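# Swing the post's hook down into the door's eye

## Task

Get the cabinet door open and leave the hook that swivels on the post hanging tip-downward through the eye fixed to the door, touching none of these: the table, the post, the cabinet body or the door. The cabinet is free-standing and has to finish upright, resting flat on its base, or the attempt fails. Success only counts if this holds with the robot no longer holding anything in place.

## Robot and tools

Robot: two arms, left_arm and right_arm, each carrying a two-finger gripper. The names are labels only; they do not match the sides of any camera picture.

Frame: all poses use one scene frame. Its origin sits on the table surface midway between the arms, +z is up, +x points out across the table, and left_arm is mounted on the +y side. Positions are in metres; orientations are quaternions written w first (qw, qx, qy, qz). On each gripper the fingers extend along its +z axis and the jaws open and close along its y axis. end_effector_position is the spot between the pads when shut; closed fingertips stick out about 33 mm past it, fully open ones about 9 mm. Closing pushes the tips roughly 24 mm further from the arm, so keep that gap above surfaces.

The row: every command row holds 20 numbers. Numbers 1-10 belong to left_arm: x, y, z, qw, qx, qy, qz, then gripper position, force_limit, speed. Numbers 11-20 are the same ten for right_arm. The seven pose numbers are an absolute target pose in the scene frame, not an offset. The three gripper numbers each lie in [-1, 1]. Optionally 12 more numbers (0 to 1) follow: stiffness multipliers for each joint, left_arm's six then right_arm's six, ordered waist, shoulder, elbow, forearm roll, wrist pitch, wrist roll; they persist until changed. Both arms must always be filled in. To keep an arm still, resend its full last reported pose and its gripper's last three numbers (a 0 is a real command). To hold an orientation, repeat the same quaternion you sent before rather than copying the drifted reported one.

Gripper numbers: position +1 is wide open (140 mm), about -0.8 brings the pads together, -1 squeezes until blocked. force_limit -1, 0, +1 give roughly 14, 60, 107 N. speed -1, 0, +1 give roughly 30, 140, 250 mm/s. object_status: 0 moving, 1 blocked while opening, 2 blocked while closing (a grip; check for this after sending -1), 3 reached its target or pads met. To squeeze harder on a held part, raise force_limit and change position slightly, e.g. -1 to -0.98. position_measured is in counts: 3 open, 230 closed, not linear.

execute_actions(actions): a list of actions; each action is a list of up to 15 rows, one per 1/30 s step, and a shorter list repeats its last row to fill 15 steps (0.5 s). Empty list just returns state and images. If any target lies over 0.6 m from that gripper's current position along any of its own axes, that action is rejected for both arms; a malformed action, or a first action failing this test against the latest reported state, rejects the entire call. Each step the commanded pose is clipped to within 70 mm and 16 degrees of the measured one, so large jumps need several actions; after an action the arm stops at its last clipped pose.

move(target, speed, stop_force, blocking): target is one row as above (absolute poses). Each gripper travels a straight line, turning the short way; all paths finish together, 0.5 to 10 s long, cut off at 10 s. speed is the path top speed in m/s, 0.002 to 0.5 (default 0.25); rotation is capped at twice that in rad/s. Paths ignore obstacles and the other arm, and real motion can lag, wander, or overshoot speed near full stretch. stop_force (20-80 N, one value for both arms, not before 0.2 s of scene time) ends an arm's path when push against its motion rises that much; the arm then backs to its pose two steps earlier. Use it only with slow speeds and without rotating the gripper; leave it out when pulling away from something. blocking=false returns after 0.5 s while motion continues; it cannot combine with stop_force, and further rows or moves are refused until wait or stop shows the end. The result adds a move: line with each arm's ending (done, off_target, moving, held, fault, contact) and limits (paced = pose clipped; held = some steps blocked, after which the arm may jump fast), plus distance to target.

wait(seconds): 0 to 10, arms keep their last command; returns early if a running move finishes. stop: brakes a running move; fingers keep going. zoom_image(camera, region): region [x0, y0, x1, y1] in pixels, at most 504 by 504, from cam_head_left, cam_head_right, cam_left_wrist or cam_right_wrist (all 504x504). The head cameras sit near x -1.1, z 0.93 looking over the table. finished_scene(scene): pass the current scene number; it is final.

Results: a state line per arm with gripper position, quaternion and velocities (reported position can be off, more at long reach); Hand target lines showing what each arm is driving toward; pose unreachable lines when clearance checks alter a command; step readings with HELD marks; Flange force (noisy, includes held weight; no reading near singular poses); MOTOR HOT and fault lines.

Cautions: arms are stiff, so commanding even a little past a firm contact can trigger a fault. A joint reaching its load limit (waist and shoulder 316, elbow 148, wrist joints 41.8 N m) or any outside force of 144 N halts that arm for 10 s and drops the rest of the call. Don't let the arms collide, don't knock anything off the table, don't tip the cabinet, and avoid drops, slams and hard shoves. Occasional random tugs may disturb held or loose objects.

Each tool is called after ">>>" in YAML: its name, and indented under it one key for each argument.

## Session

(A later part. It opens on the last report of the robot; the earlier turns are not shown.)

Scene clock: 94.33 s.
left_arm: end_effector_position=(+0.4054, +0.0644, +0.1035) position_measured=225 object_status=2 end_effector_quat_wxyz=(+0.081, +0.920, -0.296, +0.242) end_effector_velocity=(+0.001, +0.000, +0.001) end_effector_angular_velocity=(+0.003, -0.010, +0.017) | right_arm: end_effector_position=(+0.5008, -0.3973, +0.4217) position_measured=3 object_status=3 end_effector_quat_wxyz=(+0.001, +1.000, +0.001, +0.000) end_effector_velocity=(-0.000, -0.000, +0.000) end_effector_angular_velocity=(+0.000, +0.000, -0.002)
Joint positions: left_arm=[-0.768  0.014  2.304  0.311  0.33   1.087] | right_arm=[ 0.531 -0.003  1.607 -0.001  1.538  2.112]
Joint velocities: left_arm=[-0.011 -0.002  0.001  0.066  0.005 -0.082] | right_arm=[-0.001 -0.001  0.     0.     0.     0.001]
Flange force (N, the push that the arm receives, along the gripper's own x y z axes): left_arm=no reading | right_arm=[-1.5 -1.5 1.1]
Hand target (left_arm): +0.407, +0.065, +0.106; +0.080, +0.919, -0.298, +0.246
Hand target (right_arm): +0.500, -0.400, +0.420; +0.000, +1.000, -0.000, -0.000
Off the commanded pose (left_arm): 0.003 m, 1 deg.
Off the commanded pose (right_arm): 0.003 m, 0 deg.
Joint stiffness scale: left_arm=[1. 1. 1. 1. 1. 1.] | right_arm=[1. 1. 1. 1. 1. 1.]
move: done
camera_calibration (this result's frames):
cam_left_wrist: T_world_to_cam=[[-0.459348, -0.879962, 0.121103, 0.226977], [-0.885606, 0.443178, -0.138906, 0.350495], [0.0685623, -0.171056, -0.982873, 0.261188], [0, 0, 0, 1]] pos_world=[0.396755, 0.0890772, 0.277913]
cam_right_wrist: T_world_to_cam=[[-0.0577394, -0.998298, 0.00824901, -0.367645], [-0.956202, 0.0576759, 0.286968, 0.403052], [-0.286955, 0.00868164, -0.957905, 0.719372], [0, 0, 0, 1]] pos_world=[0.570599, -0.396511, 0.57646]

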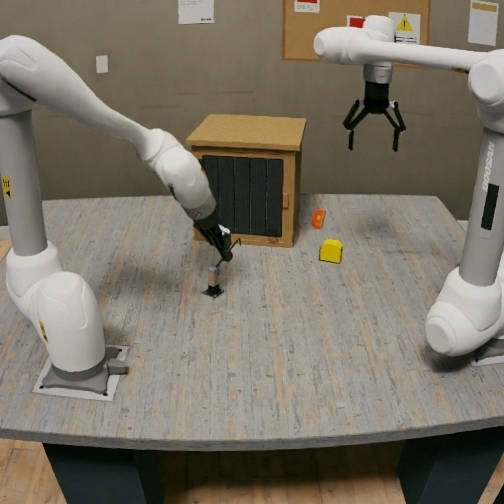

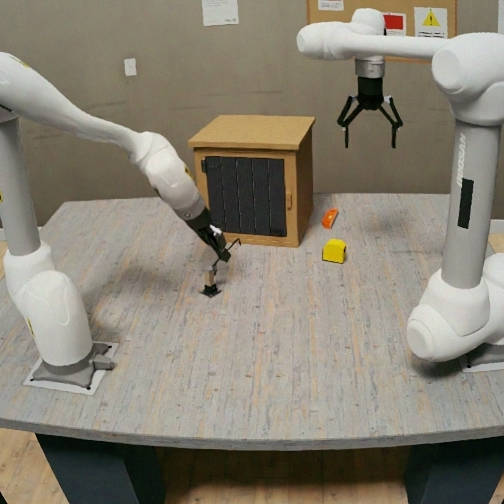

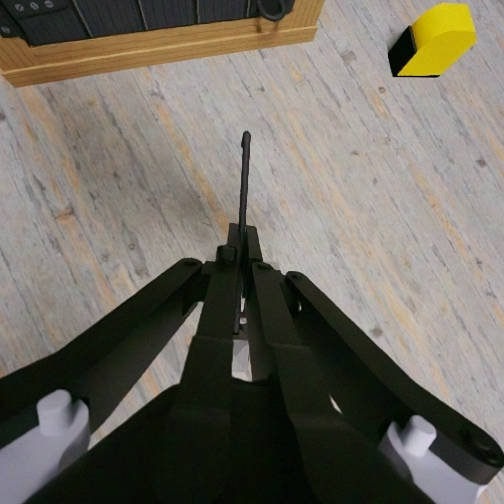

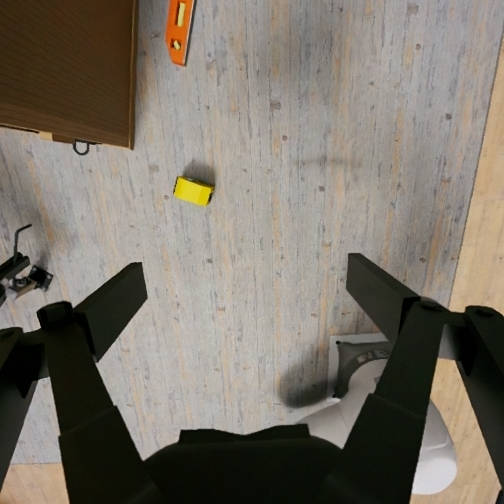

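>>> move:
  target: [0.38,0.037,0.074,0,0.809,-0.588,0,-0.98,-0.5,-0.5,0.5,-0.4,0.42,0,1,0,0,1,0,0]
  speed: 0.12

>>> move:
  target: [0.38,0.037,0.074,0,0.809,-0.588,0,-0.1,-0.5,0,0.5,-0.4,0.42,0,1,0,0,1,0,0]

>>> move:
  target: [0.42,0.0,0.17,0,0.9,-0.4,0.17,-0.1,-0.5,0,0.5,-0.5,0.42,0,1,0,0,-1,0,0]
  speed: 0.15

>>> move:
  target: [0.58,-0.072,0.105,0.032,0.885,-0.062,0.461,-0.1,-0.5,0,0.5,-0.5,0.42,0,1,0,0,-1,0,0]
  speed: 0.2

Scene clock: 115.60 s.
left_arm: end_effector_position=(+0.3803, +0.0362, +0.0758) position_measured=225 object_status=2 end_effector_quat_wxyz=(+0.003, +0.811, -0.584, +0.005) end_effector_velocity=(-0.001, +0.000, -0.001) end_effector_angular_velocity=(+0.007, +0.006, -0.008) | right_arm: end_effector_position=(+0.5008, -0.3973, +0.4217) position_measured=3 object_status=3 end_effector_quat_wxyz=(+0.001, +1.000, +0.001, +0.000) end_effector_velocity=(-0.000, +0.000, -0.000) end_effector_angular_velocity=(-0.001, -0.000, +0.000)
Joint positions: left_arm=[-0.774  0.232  2.01  -0.004  0.89   1.978] | right_arm=[ 0.531 -0.003  1.607 -0.001  1.538  2.112]
Joint velocities: left_arm=[-0.001  0.005 -0.003  0.     0.008  0.007] | right_arm=[ 0.001  0.     0.    -0.001 -0.     0.001]
Flange force (N, the push that the arm receives, along the gripper's own x y z axes): left_arm=[11.8 -5.9 -1.4] | right_arm=[-0.5 -2.1 1.3]
Hand target (left_arm): +0.380, +0.037, +0.074; +0.000, +0.809, -0.588, -0.000
Hand target (right_arm): +0.500, -0.400, +0.420; +0.000, +1.000, -0.000, -0.000
Off the commanded pose (left_arm): 0.002 m, 1 deg.
Off the commanded pose (right_arm): 0.003 m, 0 deg.
Joint stiffness scale: left_arm=[1. 1. 1. 1. 1. 1.] | right_arm=[1. 1. 1. 1. 1. 1.]
move: done
camera_calibration (this result's frames):
cam_left_wrist: T_world_to_cam=[[-0.875464, -0.482319, 0.0304966, 0.344712], [-0.442287, 0.825039, 0.351701, 0.117385], [-0.194793, 0.294413, -0.935616, 0.31051], [0, 0, 0, 1]] pos_world=[0.414186, -0.022004, 0.238721]
cam_right_wrist: T_world_to_cam=[[-0.0577388, -0.998298, 0.00824935, -0.367645], [-0.956202, 0.0576755, 0.286969, 0.403051], [-0.286956, 0.00868118, -0.957904, 0.719372], [0, 0, 0, 1]] pos_world=[0.570599, -0.396511, 0.576459]

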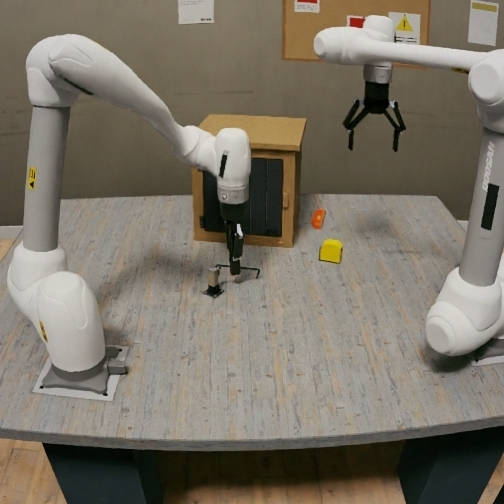

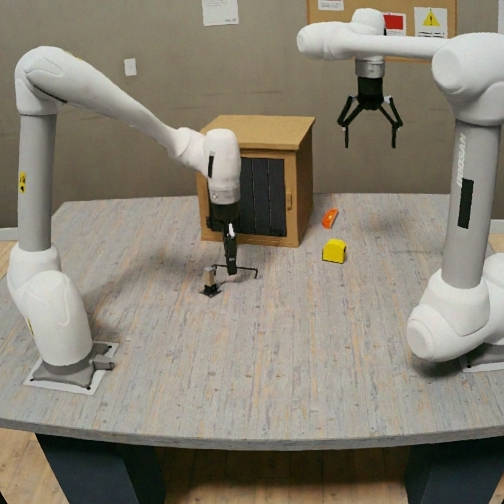

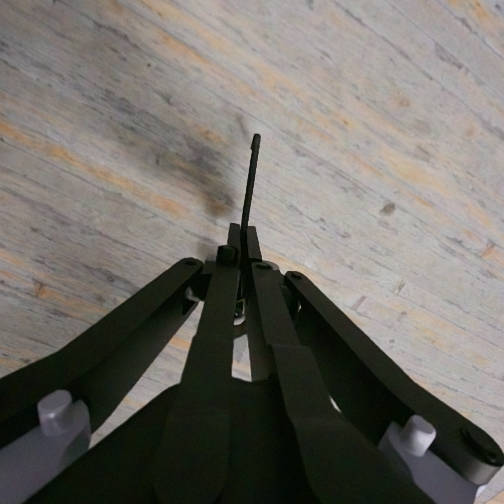

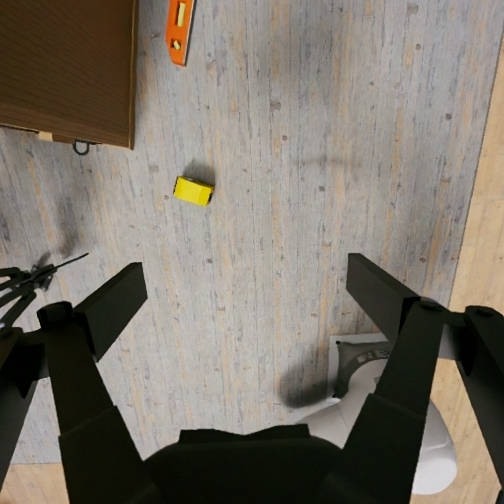

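Scene clock: 116.30 s.
left_arm: end_effector_position=(+0.3793, +0.0375, +0.0749) position_measured=141 object_status=3 end_effector_quat_wxyz=(+0.002, +0.811, -0.585, +0.002) end_effector_velocity=(-0.001, -0.000, -0.001) end_effector_angular_velocity=(+0.002, +0.002, -0.001) | right_arm: end_effector_position=(+0.5008, -0.3973, +0.4217) position_measured=3 object_status=3 end_effector_quat_wxyz=(+0.001, +1.000, +0.001, +0.000) end_effector_velocity=(-0.000, -0.000, +0.000) end_effector_angular_velocity=(+0.001, +0.000, +0.001)
Joint positions: left_arm=[-0.774  0.234  2.01  -0.003  0.894  1.978] | right_arm=[ 0.531 -0.003  1.607 -0.001  1.538  2.112]
Joint velocities: left_arm=[-0.001  0.002  0.    -0.     0.001 -0.   ] | right_arm=[-0.    -0.     0.     0.001  0.    -0.001]
Flange force (N, the push that the arm receives, along the gripper's own x y z axes): left_arm=[0.0 -2.5 1.9] | right_arm=[-0.7 -2.6 0.8]
Hand target (left_arm): +0.380, +0.037, +0.074; -0.000, +0.809, -0.588, +0.000
Hand target (right_arm): +0.500, -0.400, +0.420; +0.000, +1.000, -0.000, -0.000
Off the commanded pose (left_arm): 0.001 m, 1 deg.
Off the commanded pose (right_arm): 0.003 m, 0 deg.
Joint stiffness scale: left_arm=[1. 1. 1. 1. 1. 1.] | right_arm=[1. 1. 1. 1. 1. 1.]
move: done
camera_calibration (this result's frames):
cam_left_wrist: T_world_to_cam=[[-0.875641, -0.481935, 0.0314919, 0.344472], [-0.440429, 0.823582, 0.357402, 0.115102], [-0.19818, 0.299086, -0.93342, 0.31004], [0, 0, 0, 1]] pos_world=[0.413772, -0.0215117, 0.237412]
cam_right_wrist: T_world_to_cam=[[-0.0577434, -0.998297, 0.0082528, -0.367648], [-0.9562, 0.0576808, 0.286973, 0.403051], [-0.286961, 0.00867949, -0.957903, 0.71937], [0, 0, 0, 1]] pos_world=[0.5706, -0.396514, 0.576456]

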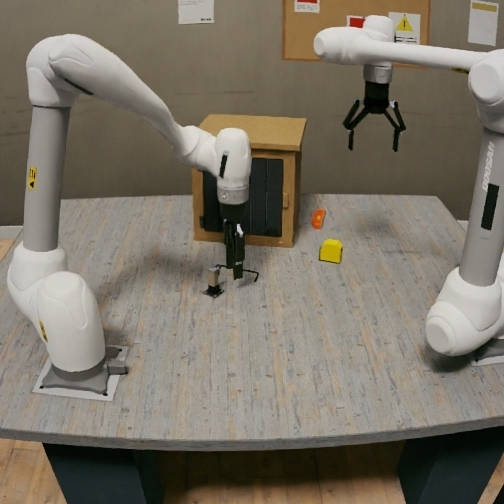

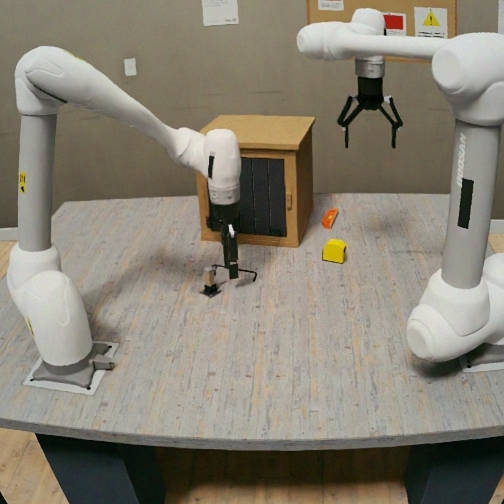

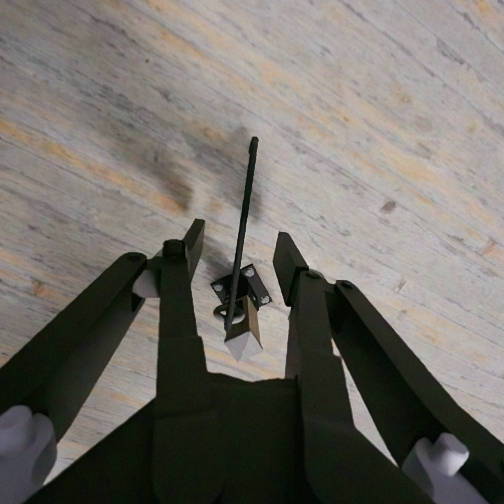

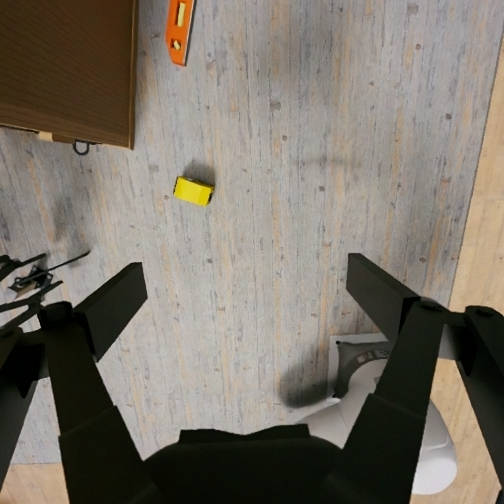

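Scene clock: 118.50 s.
left_arm: end_effector_position=(+0.4222, -0.0019, +0.1702) position_measured=141 object_status=3 end_effector_quat_wxyz=(+0.000, +0.900, -0.401, +0.169) end_effector_velocity=(+0.001, -0.001, +0.000) end_effector_angular_velocity=(-0.001, -0.006, +0.007) | right_arm: end_effector_position=(+0.5026, -0.4971, +0.4217) position_measured=233 object_status=3 end_effector_quat_wxyz=(-0.000, +1.000, +0.001, +0.002) end_effector_velocity=(+0.000, -0.002, -0.001) end_effector_angular_velocity=(-0.002, +0.001, +0.002)
Joint positions: left_arm=[-0.849  0.093  2.015  0.237  0.747  1.338] | right_arm=[ 0.361 -0.083  1.683 -0.001  1.538  1.942]
Joint velocities: left_arm=[-0.004  0.     0.001  0.011 -0.002 -0.018] | right_arm=[-0.002  0.     0.001 -0.002 -0.    -0.004]
Flange force (N, the push that the arm receives, along the gripper's own x y z axes): left_arm=[-1.9 -3.2 -0.5] | right_arm=[-0.7 -1.9 0.5]
Hand target (left_arm): +0.420, -0.000, +0.170; -0.000, +0.901, -0.400, +0.170
Hand target (right_arm): +0.500, -0.500, +0.420; +0.000, +1.000, -0.000, -0.000
Off the commanded pose (left_arm): 0.003 m, 0 deg.
Off the commanded pose (right_arm): 0.004 m, 0 deg.
Joint stiffness scale: left_arm=[1. 1. 1. 1. 1. 1.] | right_arm=[1. 1. 1. 1. 1. 1.]
move: off_target (right_arm)
camera_calibration (this result's frames):
cam_left_wrist: T_world_to_cam=[[-0.606277, -0.793701, -0.0496624, 0.259553], [-0.795253, 0.605004, 0.0392943, 0.335844], [-0.00114205, 0.0633174, -0.997993, 0.346698], [0, 0, 0, 1]] pos_world=[0.424838, -0.019131, 0.345695]
cam_right_wrist: T_world_to_cam=[[-0.0578905, -0.9983, 0.00676169, -0.466393], [-0.957186, 0.0574281, 0.283719, 0.412294], [-0.283625, 0.00995246, -0.958884, 0.720191], [0, 0, 0, 1]] pos_world=[0.571907, -0.496445, 0.576757]

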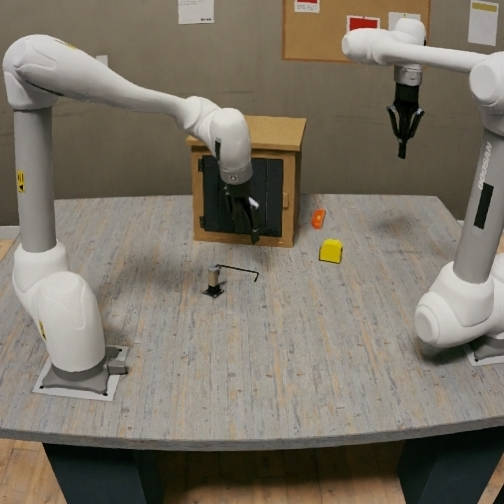

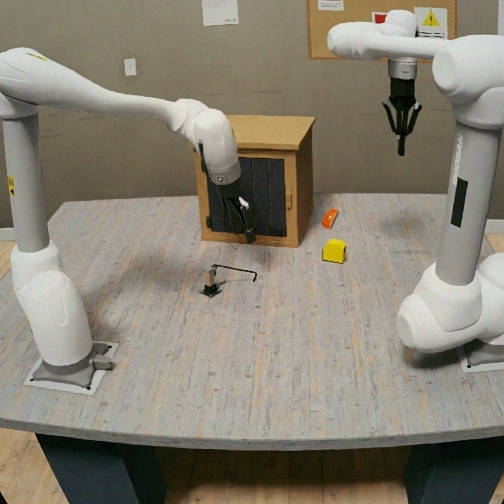

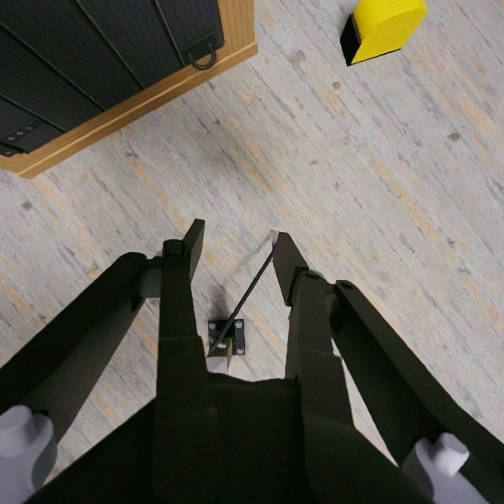

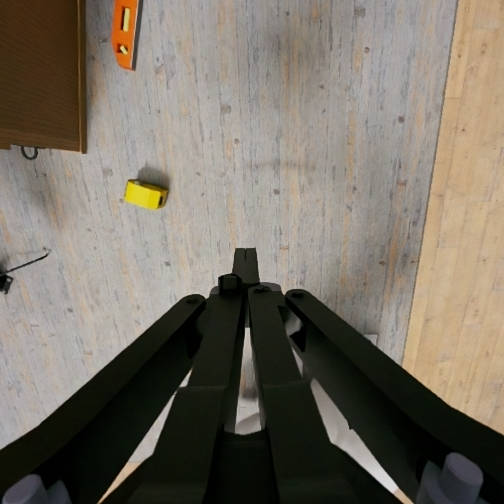

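Scene clock: 121.23 s.
left_arm: end_effector_position=(+0.5783, -0.0682, +0.1038) position_measured=141 object_status=3 end_effector_quat_wxyz=(+0.031, +0.886, -0.063, +0.459) end_effector_velocity=(+0.003, -0.000, +0.002) end_effector_angular_velocity=(-0.008, -0.012, +0.006) | right_arm: end_effector_position=(+0.5026, -0.4972, +0.4217) position_measured=233 object_status=3 end_effector_quat_wxyz=(-0.000, +1.000, +0.001, +0.002) end_effector_velocity=(+0.000, -0.000, +0.000) end_effector_angular_velocity=(-0.001, -0.002, +0.000)
Joint positions: left_arm=[-0.941  0.386  2.066  1.631  0.679 -0.676] | right_arm=[ 0.361 -0.083  1.683 -0.001  1.538  1.942]
Joint velocities: left_arm=[-0.     0.003 -0.     0.018  0.01  -0.025] | right_arm=[ 0.001 -0.001 -0.    -0.001 -0.001  0.   ]
Flange force (N, the push that the arm receives, along the gripper's own x y z axes): left_arm=[-1.5 -2.9 3.9] | right_arm=[0.6 -3.7 1.1]
Hand target (left_arm): +0.580, -0.072, +0.105; +0.032, +0.884, -0.062, +0.462
Hand target (right_arm): +0.500, -0.500, +0.420; +0.000, +1.000, -0.000, -0.000
Off the commanded pose (left_arm): 0.004 m, 0 deg.
Off the commanded pose (right_arm): 0.004 m, 0 deg.
Joint stiffness scale: left_arm=[1. 1. 1. 1. 1. 1.] | right_arm=[1. 1. 1. 1. 1. 1.]
move: off_target (left_arm, right_arm)
camera_calibration (this result's frames):
cam_left_wrist: T_world_to_cam=[[-0.0582265, -0.985221, 0.161085, -0.0536408], [-0.838919, -0.0391759, -0.542845, 0.544472], [0.541133, -0.166745, -0.82424, -0.0625679], [0, 0, 0, 1]] pos_world=[0.487502, -0.0419508, 0.252633]
cam_right_wrist: T_world_to_cam=[[-0.0577524, -0.998308, 0.00678016, -0.466567], [-0.957183, 0.0573005, 0.283755, 0.412245], [-0.283663, 0.00989767, -0.958873, 0.720162], [0, 0, 0, 1]] pos_world=[0.571932, -0.496527, 0.57673]

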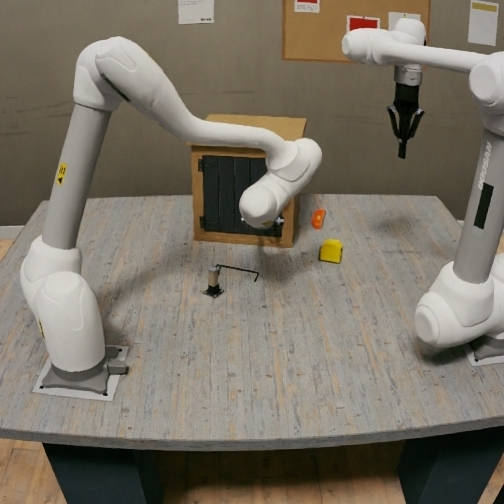

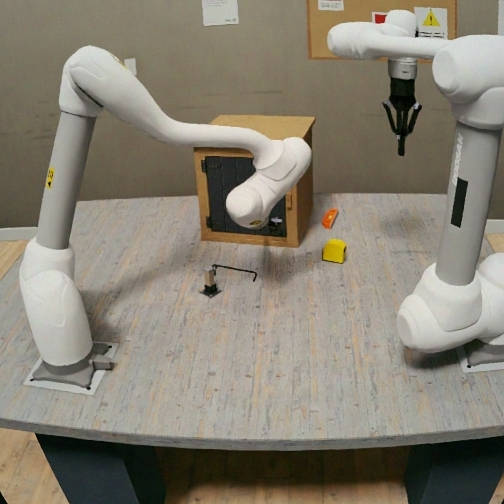

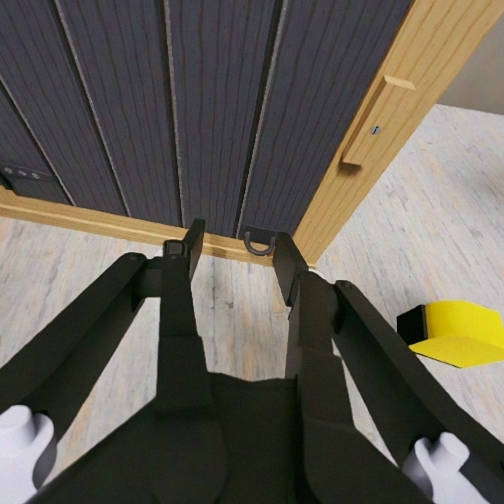

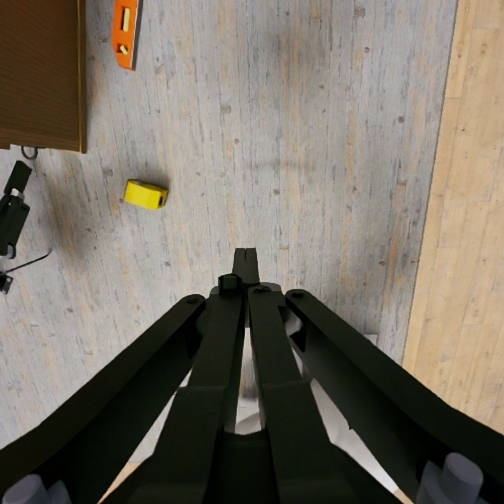

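>>> move:
  target: [0.585,-0.092,0.085,0.032,0.885,-0.062,0.461,-0.1,-0.5,0,0.5,-0.5,0.42,0,1,0,0,-1,0,0]
  speed: 0.05

>>> move:
  target: [0.611,-0.094,0.066,0.032,0.885,-0.062,0.461,-0.1,-0.5,0,0.5,-0.5,0.42,0,1,0,0,-1,0,0]
  speed: 0.03

Scene clock: 130.83 s.
left_arm: end_effector_position=(+0.5829, -0.0874, +0.0833) position_measured=141 object_status=3 end_effector_quat_wxyz=(+0.030, +0.886, -0.063, +0.458) end_effector_velocity=(+0.001, -0.002, -0.000) end_effector_angular_velocity=(-0.001, -0.001, +0.000) | right_arm: end_effector_position=(+0.5026, -0.4972, +0.4217) position_measured=233 object_status=3 end_effector_quat_wxyz=(-0.000, +1.000, +0.001, +0.002) end_effector_velocity=(+0.001, -0.001, -0.001) end_effector_angular_velocity=(-0.001, +0.001, -0.001)
Joint positions: left_arm=[-0.952  0.436  2.038  1.647  0.686 -0.708] | right_arm=[ 0.361 -0.083  1.683 -0.001  1.538  1.942]
Joint velocities: left_arm=[-0.001  0.002 -0.002  0.001  0.001 -0.003] | right_arm=[-0.001  0.001  0.    -0.    -0.     0.   ]
Flange force (N, the push that the arm receives, along the gripper's own x y z axes): left_arm=[-3.4 -2.3 2.3] | right_arm=[2.7 -1.9 1.5]
Hand target (left_arm): +0.585, -0.092, +0.085; +0.032, +0.885, -0.062, +0.461
Hand target (right_arm): +0.500, -0.500, +0.420; +0.000, +1.000, -0.000, -0.000
Off the commanded pose (left_arm): 0.005 m, 0 deg.
Off the commanded pose (right_arm): 0.004 m, 0 deg.
Joint stiffness scale: left_arm=[1. 1. 1. 1. 1. 1.] | right_arm=[1. 1. 1. 1. 1. 1.]
move: off_target (left_arm, right_arm)
camera_calibration (this result's frames):
cam_left_wrist: T_world_to_cam=[[-0.0577927, -0.985381, 0.160265, -0.0691481], [-0.839586, -0.0388833, -0.541833, 0.536803], [0.540143, -0.16587, -0.825065, -0.0843655], [0, 0, 0, 1]] pos_world=[0.492266, -0.0612582, 0.232332]
cam_right_wrist: T_world_to_cam=[[-0.0577622, -0.998307, 0.00678854, -0.466574], [-0.957177, 0.0573121, 0.283773, 0.412241], [-0.283681, 0.0098935, -0.958868, 0.720155], [0, 0, 0, 1]] pos_world=[0.571932, -0.496535, 0.576718]

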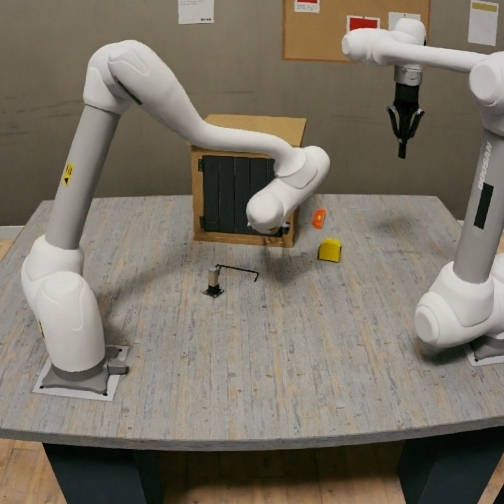

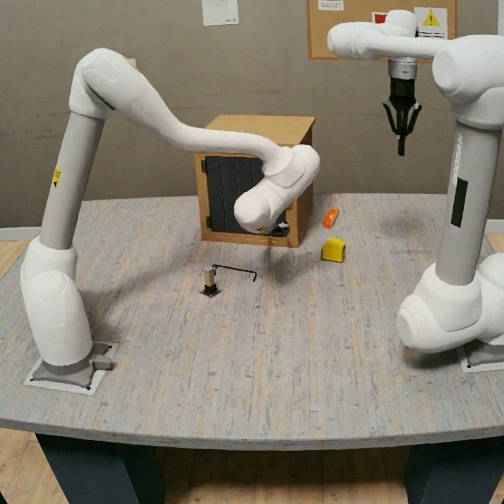

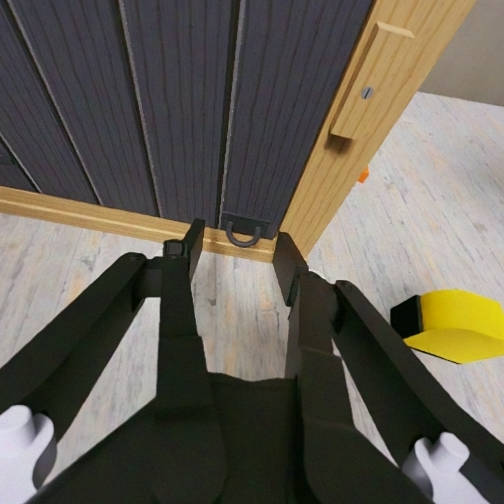

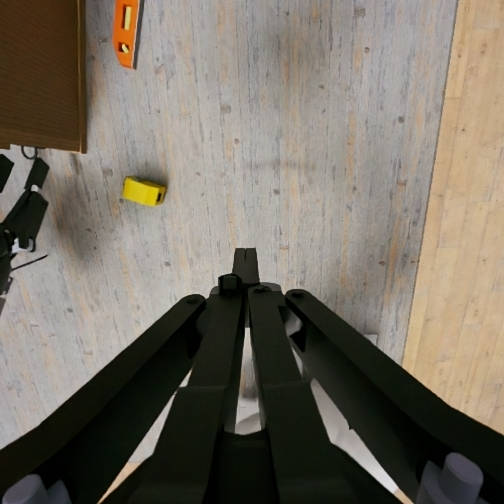

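Scene clock: 132.23 s.
left_arm: end_effector_position=(+0.6062, -0.0909, +0.0676) position_measured=141 object_status=3 end_effector_quat_wxyz=(+0.030, +0.885, -0.064, +0.461) end_effector_velocity=(+0.002, -0.002, +0.000) end_effector_angular_velocity=(-0.003, -0.002, -0.002) | right_arm: end_effector_position=(+0.5026, -0.4972, +0.4217) position_measured=233 object_status=3 end_effector_quat_wxyz=(-0.000, +1.000, +0.001, +0.002) end_effector_velocity=(+0.001, -0.001, +0.000) end_effector_angular_velocity=(-0.003, -0.001, +0.001)
Joint positions: left_arm=[-0.924  0.478  2.014  1.699  0.675 -0.741] | right_arm=[ 0.361 -0.083  1.683 -0.001  1.538  1.942]
Joint velocities: left_arm=[ 0.001  0.002 -0.003  0.005 -0.001 -0.004] | right_arm=[-0.001 -0.    -0.    -0.003 -0.    -0.001]
Flange force (N, the push that the arm receives, along the gripper's own x y z axes): left_arm=[-2.4 -9.6 -40.4] | right_arm=[1.2 -3.6 1.0]
Hand target (left_arm): +0.611, -0.094, +0.066; +0.032, +0.885, -0.062, +0.461
Hand target (right_arm): +0.500, -0.500, +0.420; +0.000, +1.000, -0.000, -0.000
Off the commanded pose (left_arm): 0.006 m, 0 deg.
Off the commanded pose (right_arm): 0.004 m, 0 deg.
Joint stiffness scale: left_arm=[1. 1. 1. 1. 1. 1.] | right_arm=[1. 1. 1. 1. 1. 1.]
move: off_target (left_arm, right_arm)
camera_calibration (this result's frames):
cam_left_wrist: T_world_to_cam=[[-0.0596594, -0.985441, 0.159206, -0.0675844], [-0.836341, -0.0377248, -0.54691, 0.5462], [0.544954, -0.165778, -0.821914, -0.113632], [0, 0, 0, 1]] pos_world=[0.514701, -0.0648329, 0.216086]
cam_right_wrist: T_world_to_cam=[[-0.0577629, -0.998307, 0.00678903, -0.466574], [-0.957177, 0.0573129, 0.283773, 0.412241], [-0.283682, 0.00989326, -0.958867, 0.720154], [0, 0, 0, 1]] pos_world=[0.571932, -0.496536, 0.576717]

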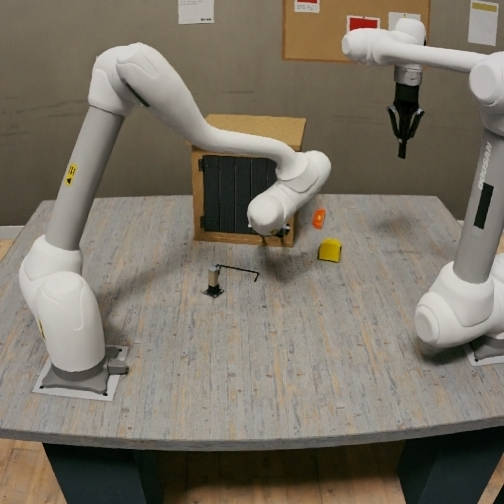

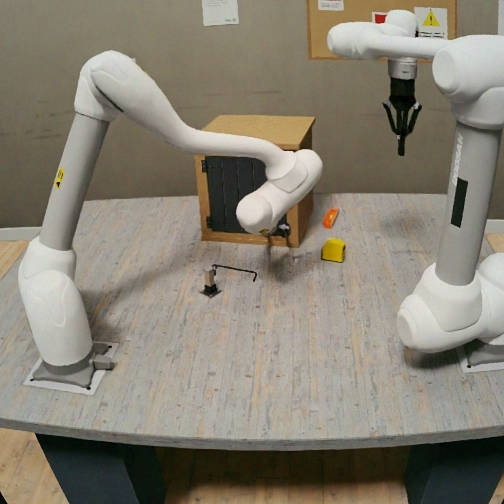

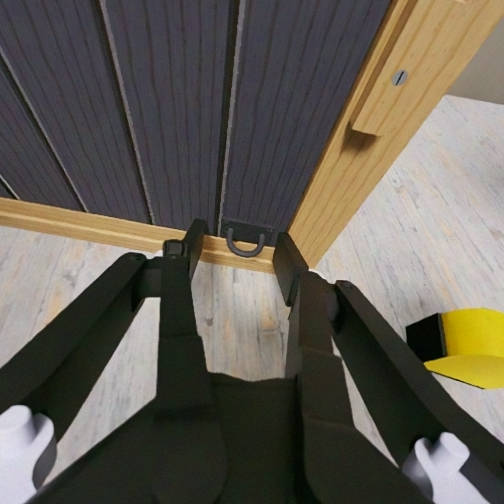

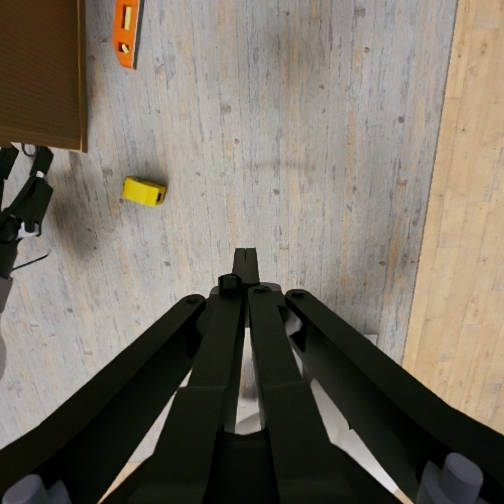

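>>> move:
  target: [0.599,-0.096,0.066,0.032,0.885,-0.062,0.461,-1,-0.3,-1,0.5,-0.5,0.42,0,1,0,0,-1,0,0]
  speed: 0.03

>>> move:
  target: [0.538,-0.067,0.066,0.092,0.869,-0.177,0.453,-1,-0.3,-1,0.5,-0.5,0.42,0,1,0,0,-1,0,0]
  speed: 0.04

Scene clock: 140.87 s.
left_arm: end_effector_position=(+0.6008, -0.0949, +0.0680) position_measured=189 object_status=0 end_effector_quat_wxyz=(+0.031, +0.884, -0.062, +0.462) end_effector_velocity=(-0.000, -0.001, +0.002) end_effector_angular_velocity=(-0.002, -0.001, -0.001) | right_arm: end_effector_position=(+0.5026, -0.4972, +0.4217) position_measured=233 object_status=3 end_effector_quat_wxyz=(-0.000, +1.000, +0.001, +0.002) end_effector_velocity=(-0.001, +0.001, +0.001) end_effector_angular_velocity=(+0.001, -0.000, +0.001)
Joint positions: left_arm=[-0.936  0.478  2.014  1.692  0.684 -0.747] | right_arm=[ 0.361 -0.083  1.683 -0.001  1.538  1.942]
Joint velocities: left_arm=[-0.001 -0.002 -0.001 -0.001 -0.     0.001] | right_arm=[ 0.001 -0.001 -0.     0.001  0.001  0.   ]
Flange force (N, the push that the arm receives, along the gripper's own x y z axes): left_arm=[-3.0 -17.8 -23.0] | right_arm=[-0.2 -1.9 0.2]
Hand target (left_arm): +0.599, -0.096, +0.066; +0.032, +0.885, -0.062, +0.461
Hand target (right_arm): +0.500, -0.500, +0.420; +0.000, +1.000, -0.000, -0.000
Off the commanded pose (left_arm): 0.003 m, 0 deg.
Off the commanded pose (right_arm): 0.004 m, 0 deg.
Joint stiffness scale: left_arm=[1. 1. 1. 1. 1. 1.] | right_arm=[1. 1. 1. 1. 1. 1.]
move: off_target (right_arm)
camera_calibration (this result's frames):
cam_left_wrist: T_world_to_cam=[[-0.057701, -0.985049, 0.162325, -0.0732582], [-0.835042, -0.0414923, -0.54862, 0.540715], [0.547152, -0.167204, -0.820163, -0.112578], [0, 0, 0, 1]] pos_world=[0.50889, -0.0685508, 0.216207]
cam_right_wrist: T_world_to_cam=[[-0.05777, -0.998307, 0.00679401, -0.466578], [-0.957173, 0.057321, 0.283784, 0.412239], [-0.283693, 0.00989114, -0.958864, 0.72015], [0, 0, 0, 1]] pos_world=[0.571931, -0.496541, 0.57671]

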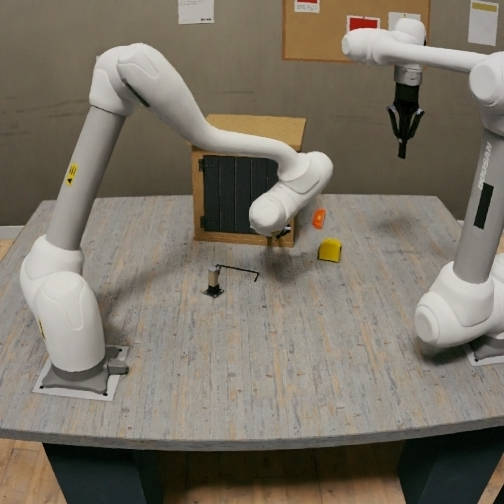

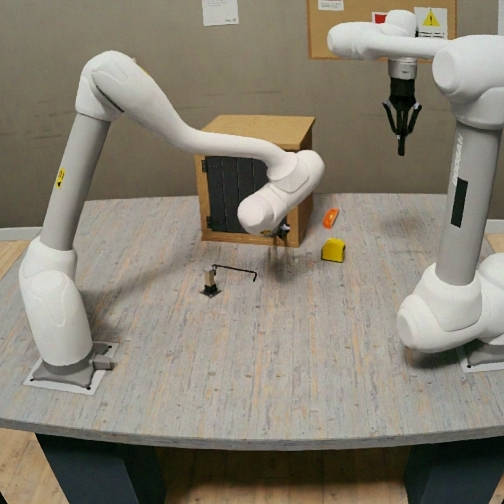

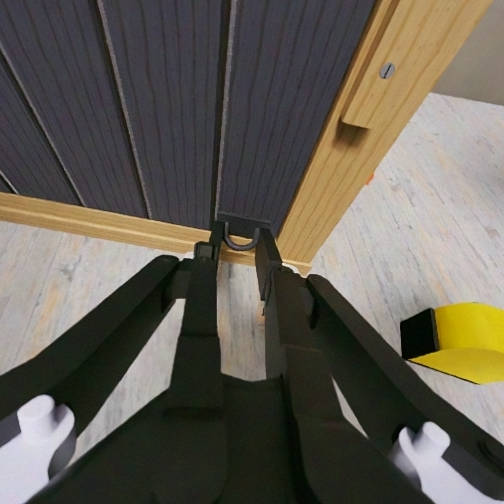

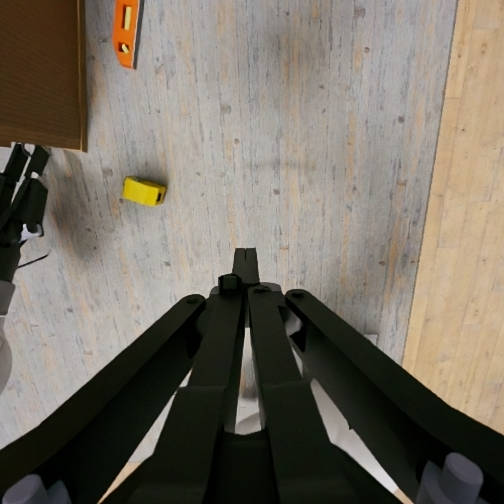

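Scene clock: 144.43 s.
left_arm: end_effector_position=(+0.5430, -0.0668, +0.0678) position_measured=190 object_status=2 end_effector_quat_wxyz=(+0.089, +0.868, -0.173, +0.457) end_effector_velocity=(-0.001, +0.002, -0.001) end_effector_angular_velocity=(+0.000, -0.001, -0.008) | right_arm: end_effector_position=(+0.5026, -0.4972, +0.4217) position_measured=233 object_status=3 end_effector_quat_wxyz=(-0.000, +1.000, +0.001, +0.002) end_effector_velocity=(-0.000, +0.001, -0.000) end_effector_angular_velocity=(+0.002, -0.000, +0.002)
Joint positions: left_arm=[-0.904  0.373  2.209  2.126  0.564 -0.987] | right_arm=[ 0.361 -0.083  1.683 -0.001  1.538  1.942]
Joint velocities: left_arm=[ 0.003 -0.002  0.007  0.021 -0.002 -0.013] | right_arm=[ 0.    -0.     0.     0.002 -0.001 -0.001]
Flange force (N, the push that the arm receives, along the gripper's own x y z axes): left_arm=[0.1 -17.9 5.4] | right_arm=[0.9 -2.9 1.1]
Hand target (left_arm): +0.538, -0.067, +0.066; +0.092, +0.869, -0.177, +0.453
Hand target (right_arm): +0.500, -0.500, +0.420; +0.000, +1.000, -0.000, -0.000
Off the commanded pose (left_arm): 0.005 m, 1 deg.
Off the commanded pose (right_arm): 0.004 m, 0 deg.
Joint stiffness scale: left_arm=[1. 1. 1. 1. 1. 1.] | right_arm=[1. 1. 1. 1. 1. 1.]
move: off_target (left_arm, right_arm)
camera_calibration (this result's frames):
cam_left_wrist: T_world_to_cam=[[-0.304422, -0.938708, 0.161721, 0.0882749], [-0.815732, 0.16925, -0.553115, 0.497458], [0.491842, -0.300301, -0.817258, -0.0555076], [0, 0, 0, 1]] pos_world=[0.459966, -0.0179995, 0.215512]
cam_right_wrist: T_world_to_cam=[[-0.0577698, -0.998307, 0.0067939, -0.466578], [-0.957173, 0.0573208, 0.283784, 0.412238], [-0.283693, 0.00989121, -0.958864, 0.72015], [0, 0, 0, 1]] pos_world=[0.571931, -0.496541, 0.57671]

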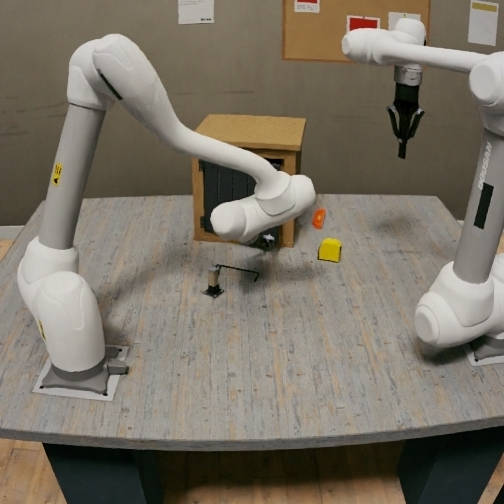

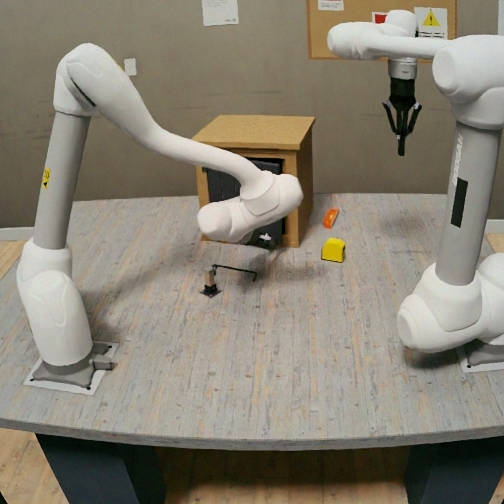

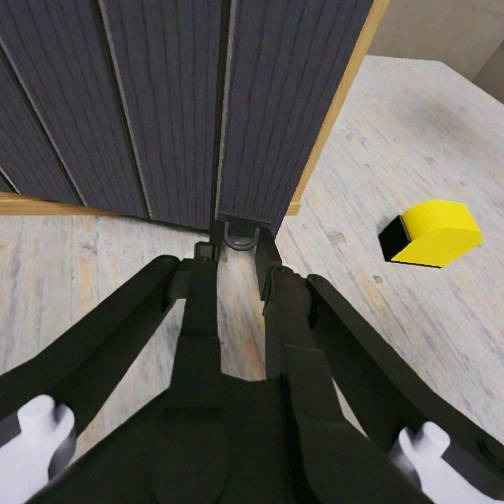

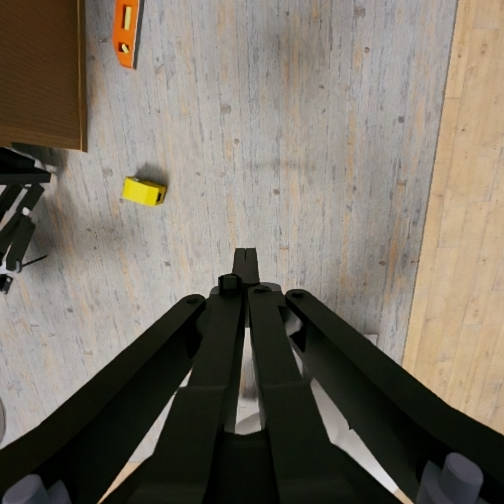

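>>> move:
  target: [0.487,-0.019,0.066,0.15,0.839,-0.289,0.437,-1,-0.3,-1,0.52,-0.22,0.2,-0.287,0.709,0.497,0.41,-1,0,0]
  speed: 0.15

Scene clock: 154.23 s.
left_arm: end_effector_position=(+0.4917, -0.0213, +0.0679) position_measured=190 object_status=2 end_effector_quat_wxyz=(+0.150, +0.838, -0.287, +0.440) end_effector_velocity=(+0.001, +0.001, -0.000) end_effector_angular_velocity=(+0.000, +0.001, -0.000) | right_arm: end_effector_position=(+0.5219, -0.2178, +0.2040) position_measured=233 object_status=3 end_effector_quat_wxyz=(-0.284, +0.707, +0.499, +0.412) end_effector_velocity=(-0.000, +0.002, +0.000) end_effector_angular_velocity=(+0.009, -0.010, +0.006)
Joint positions: left_arm=[-0.789  0.273  2.377  2.785  0.492 -1.367] | right_arm=[ 0.445  0.083  2.286  1.736  0.652 -0.662]
Joint velocities: left_arm=[ 0.003 -0.     0.     0.005 -0.001 -0.003] | right_arm=[ 0.     0.004  0.003  0.022  0.009 -0.03 ]
Flange force (N, the push that the arm receives, along the gripper's own x y z axes): left_arm=[-2.9 -20.2 9.4] | right_arm=[1.3 -1.9 2.4]
Hand target (left_arm): +0.487, -0.019, +0.066; +0.150, +0.839, -0.289, +0.437
Hand target (right_arm): +0.520, -0.220, +0.200; -0.288, +0.709, +0.497, +0.410
Off the commanded pose (left_arm): 0.006 m, 0 deg.
Off the commanded pose (right_arm): 0.005 m, 0 deg.
Joint stiffness scale: left_arm=[1. 1. 1. 1. 1. 1.] | right_arm=[1. 1. 1. 1. 1. 1.]
move: off_target (left_arm, right_arm)
camera_calibration (this result's frames):
cam_left_wrist: T_world_to_cam=[[-0.540037, -0.825511, 0.163987, 0.233408], [-0.744101, 0.377253, -0.551356, 0.416992], [0.393286, -0.419775, -0.817995, 0.0294125], [0, 0, 0, 1]] pos_world=[0.424766, 0.0477164, 0.215694]
cam_right_wrist: T_world_to_cam=[[0.926894, -0.373229, -0.0396009, -0.553404], [-0.297202, -0.665433, -0.68474, 0.172175], [0.229213, 0.646451, -0.727711, 0.337916], [0, 0, 0, 1]] pos_world=[0.486663, -0.310422, 0.341885]

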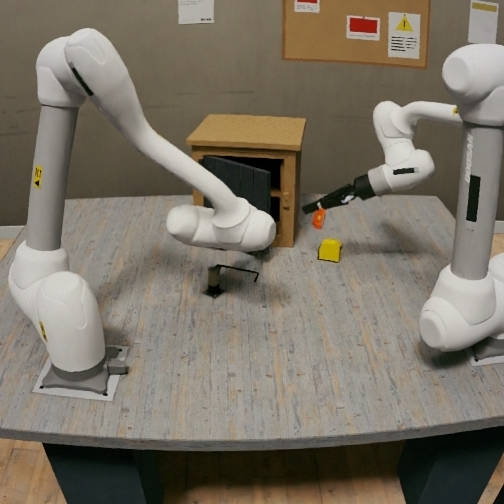

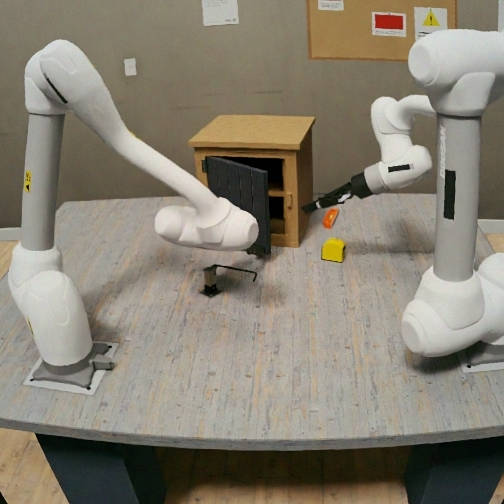

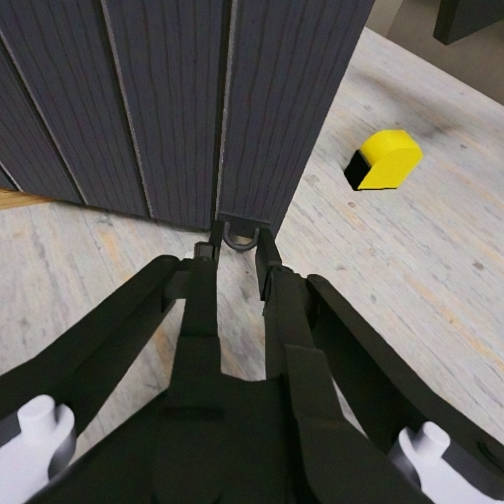

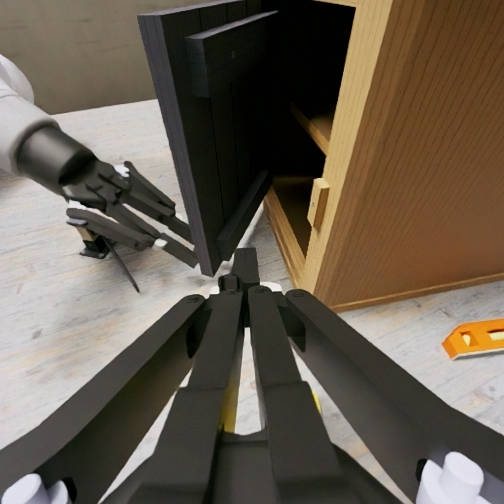

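>>> move:
  target: [0.487,-0.019,0.066,0.15,0.839,-0.289,0.437,-1,-0.3,-1,0.485,-0.13,0.2,-0.287,0.709,0.497,0.41,0,0,0]
  speed: 0.1

Scene clock: 163.03 s.
left_arm: end_effector_position=(+0.4917, -0.0212, +0.0679) position_measured=190 object_status=2 end_effector_quat_wxyz=(+0.150, +0.838, -0.287, +0.440) end_effector_velocity=(+0.000, -0.000, +0.000) end_effector_angular_velocity=(+0.000, +0.000, +0.000) | right_arm: end_effector_position=(+0.4826, -0.1329, +0.1996) position_measured=129 object_status=3 end_effector_quat_wxyz=(-0.289, +0.709, +0.497, +0.409) end_effector_velocity=(+0.000, +0.002, +0.001) end_effector_angular_velocity=(+0.001, -0.004, -0.002)
Joint positions: left_arm=[-0.789  0.273  2.377  2.785  0.492 -1.368] | right_arm=[ 0.647  0.12   2.256  1.941  0.524 -0.726]
Joint velocities: left_arm=[ 0.    -0.    -0.001  0.    -0.001  0.   ] | right_arm=[ 0.004  0.001 -0.001  0.012 -0.004 -0.01 ]
Flange force (N, the push that the arm receives, along the gripper's own x y z axes): left_arm=[-1.2 -17.8 8.0] | right_arm=[0.5 0.4 4.7]
Hand target (left_arm): +0.487, -0.019, +0.066; +0.150, +0.839, -0.289, +0.437
Hand target (right_arm): +0.485, -0.130, +0.200; -0.287, +0.709, +0.497, +0.410
Off the commanded pose (left_arm): 0.006 m, 0 deg.
Off the commanded pose (right_arm): 0.004 m, 0 deg.
Joint stiffness scale: left_arm=[1. 1. 1. 1. 1. 1.] | right_arm=[1. 1. 1. 1. 1. 1.]
move: off_target (left_arm, right_arm)
camera_calibration (this result's frames):
cam_left_wrist: T_world_to_cam=[[-0.539976, -0.825537, 0.164055, 0.233519], [-0.744199, 0.377228, -0.551242, 0.41701], [0.393184, -0.419747, -0.818058, 0.0294799], [0, 0, 0, 1]] pos_world=[0.424842, 0.0478448, 0.21568]
cam_right_wrist: T_world_to_cam=[[0.926781, -0.372091, -0.0512414, -0.48288], [-0.303741, -0.662207, -0.684998, 0.21758], [0.220949, 0.650407, -0.72674, 0.293157], [0, 0, 0, 1]] pos_world=[0.448839, -0.226264, 0.337348]

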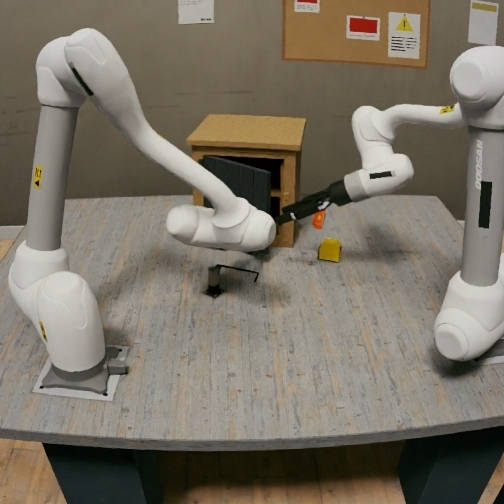

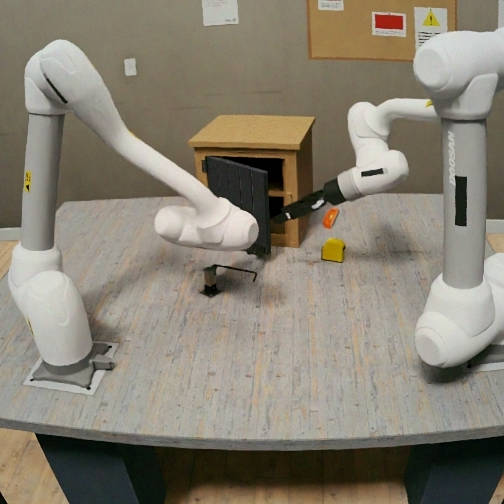

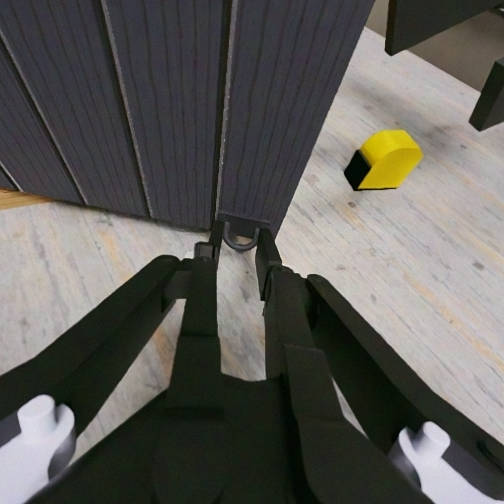

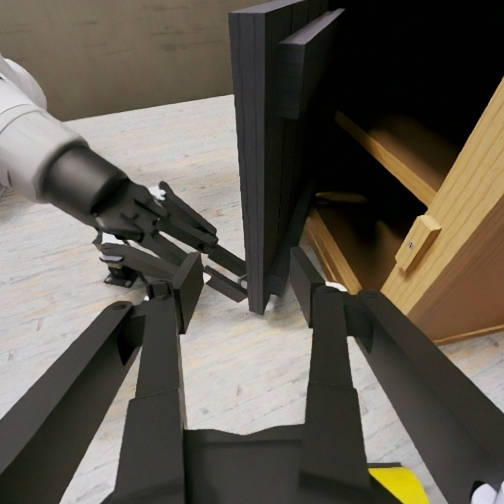

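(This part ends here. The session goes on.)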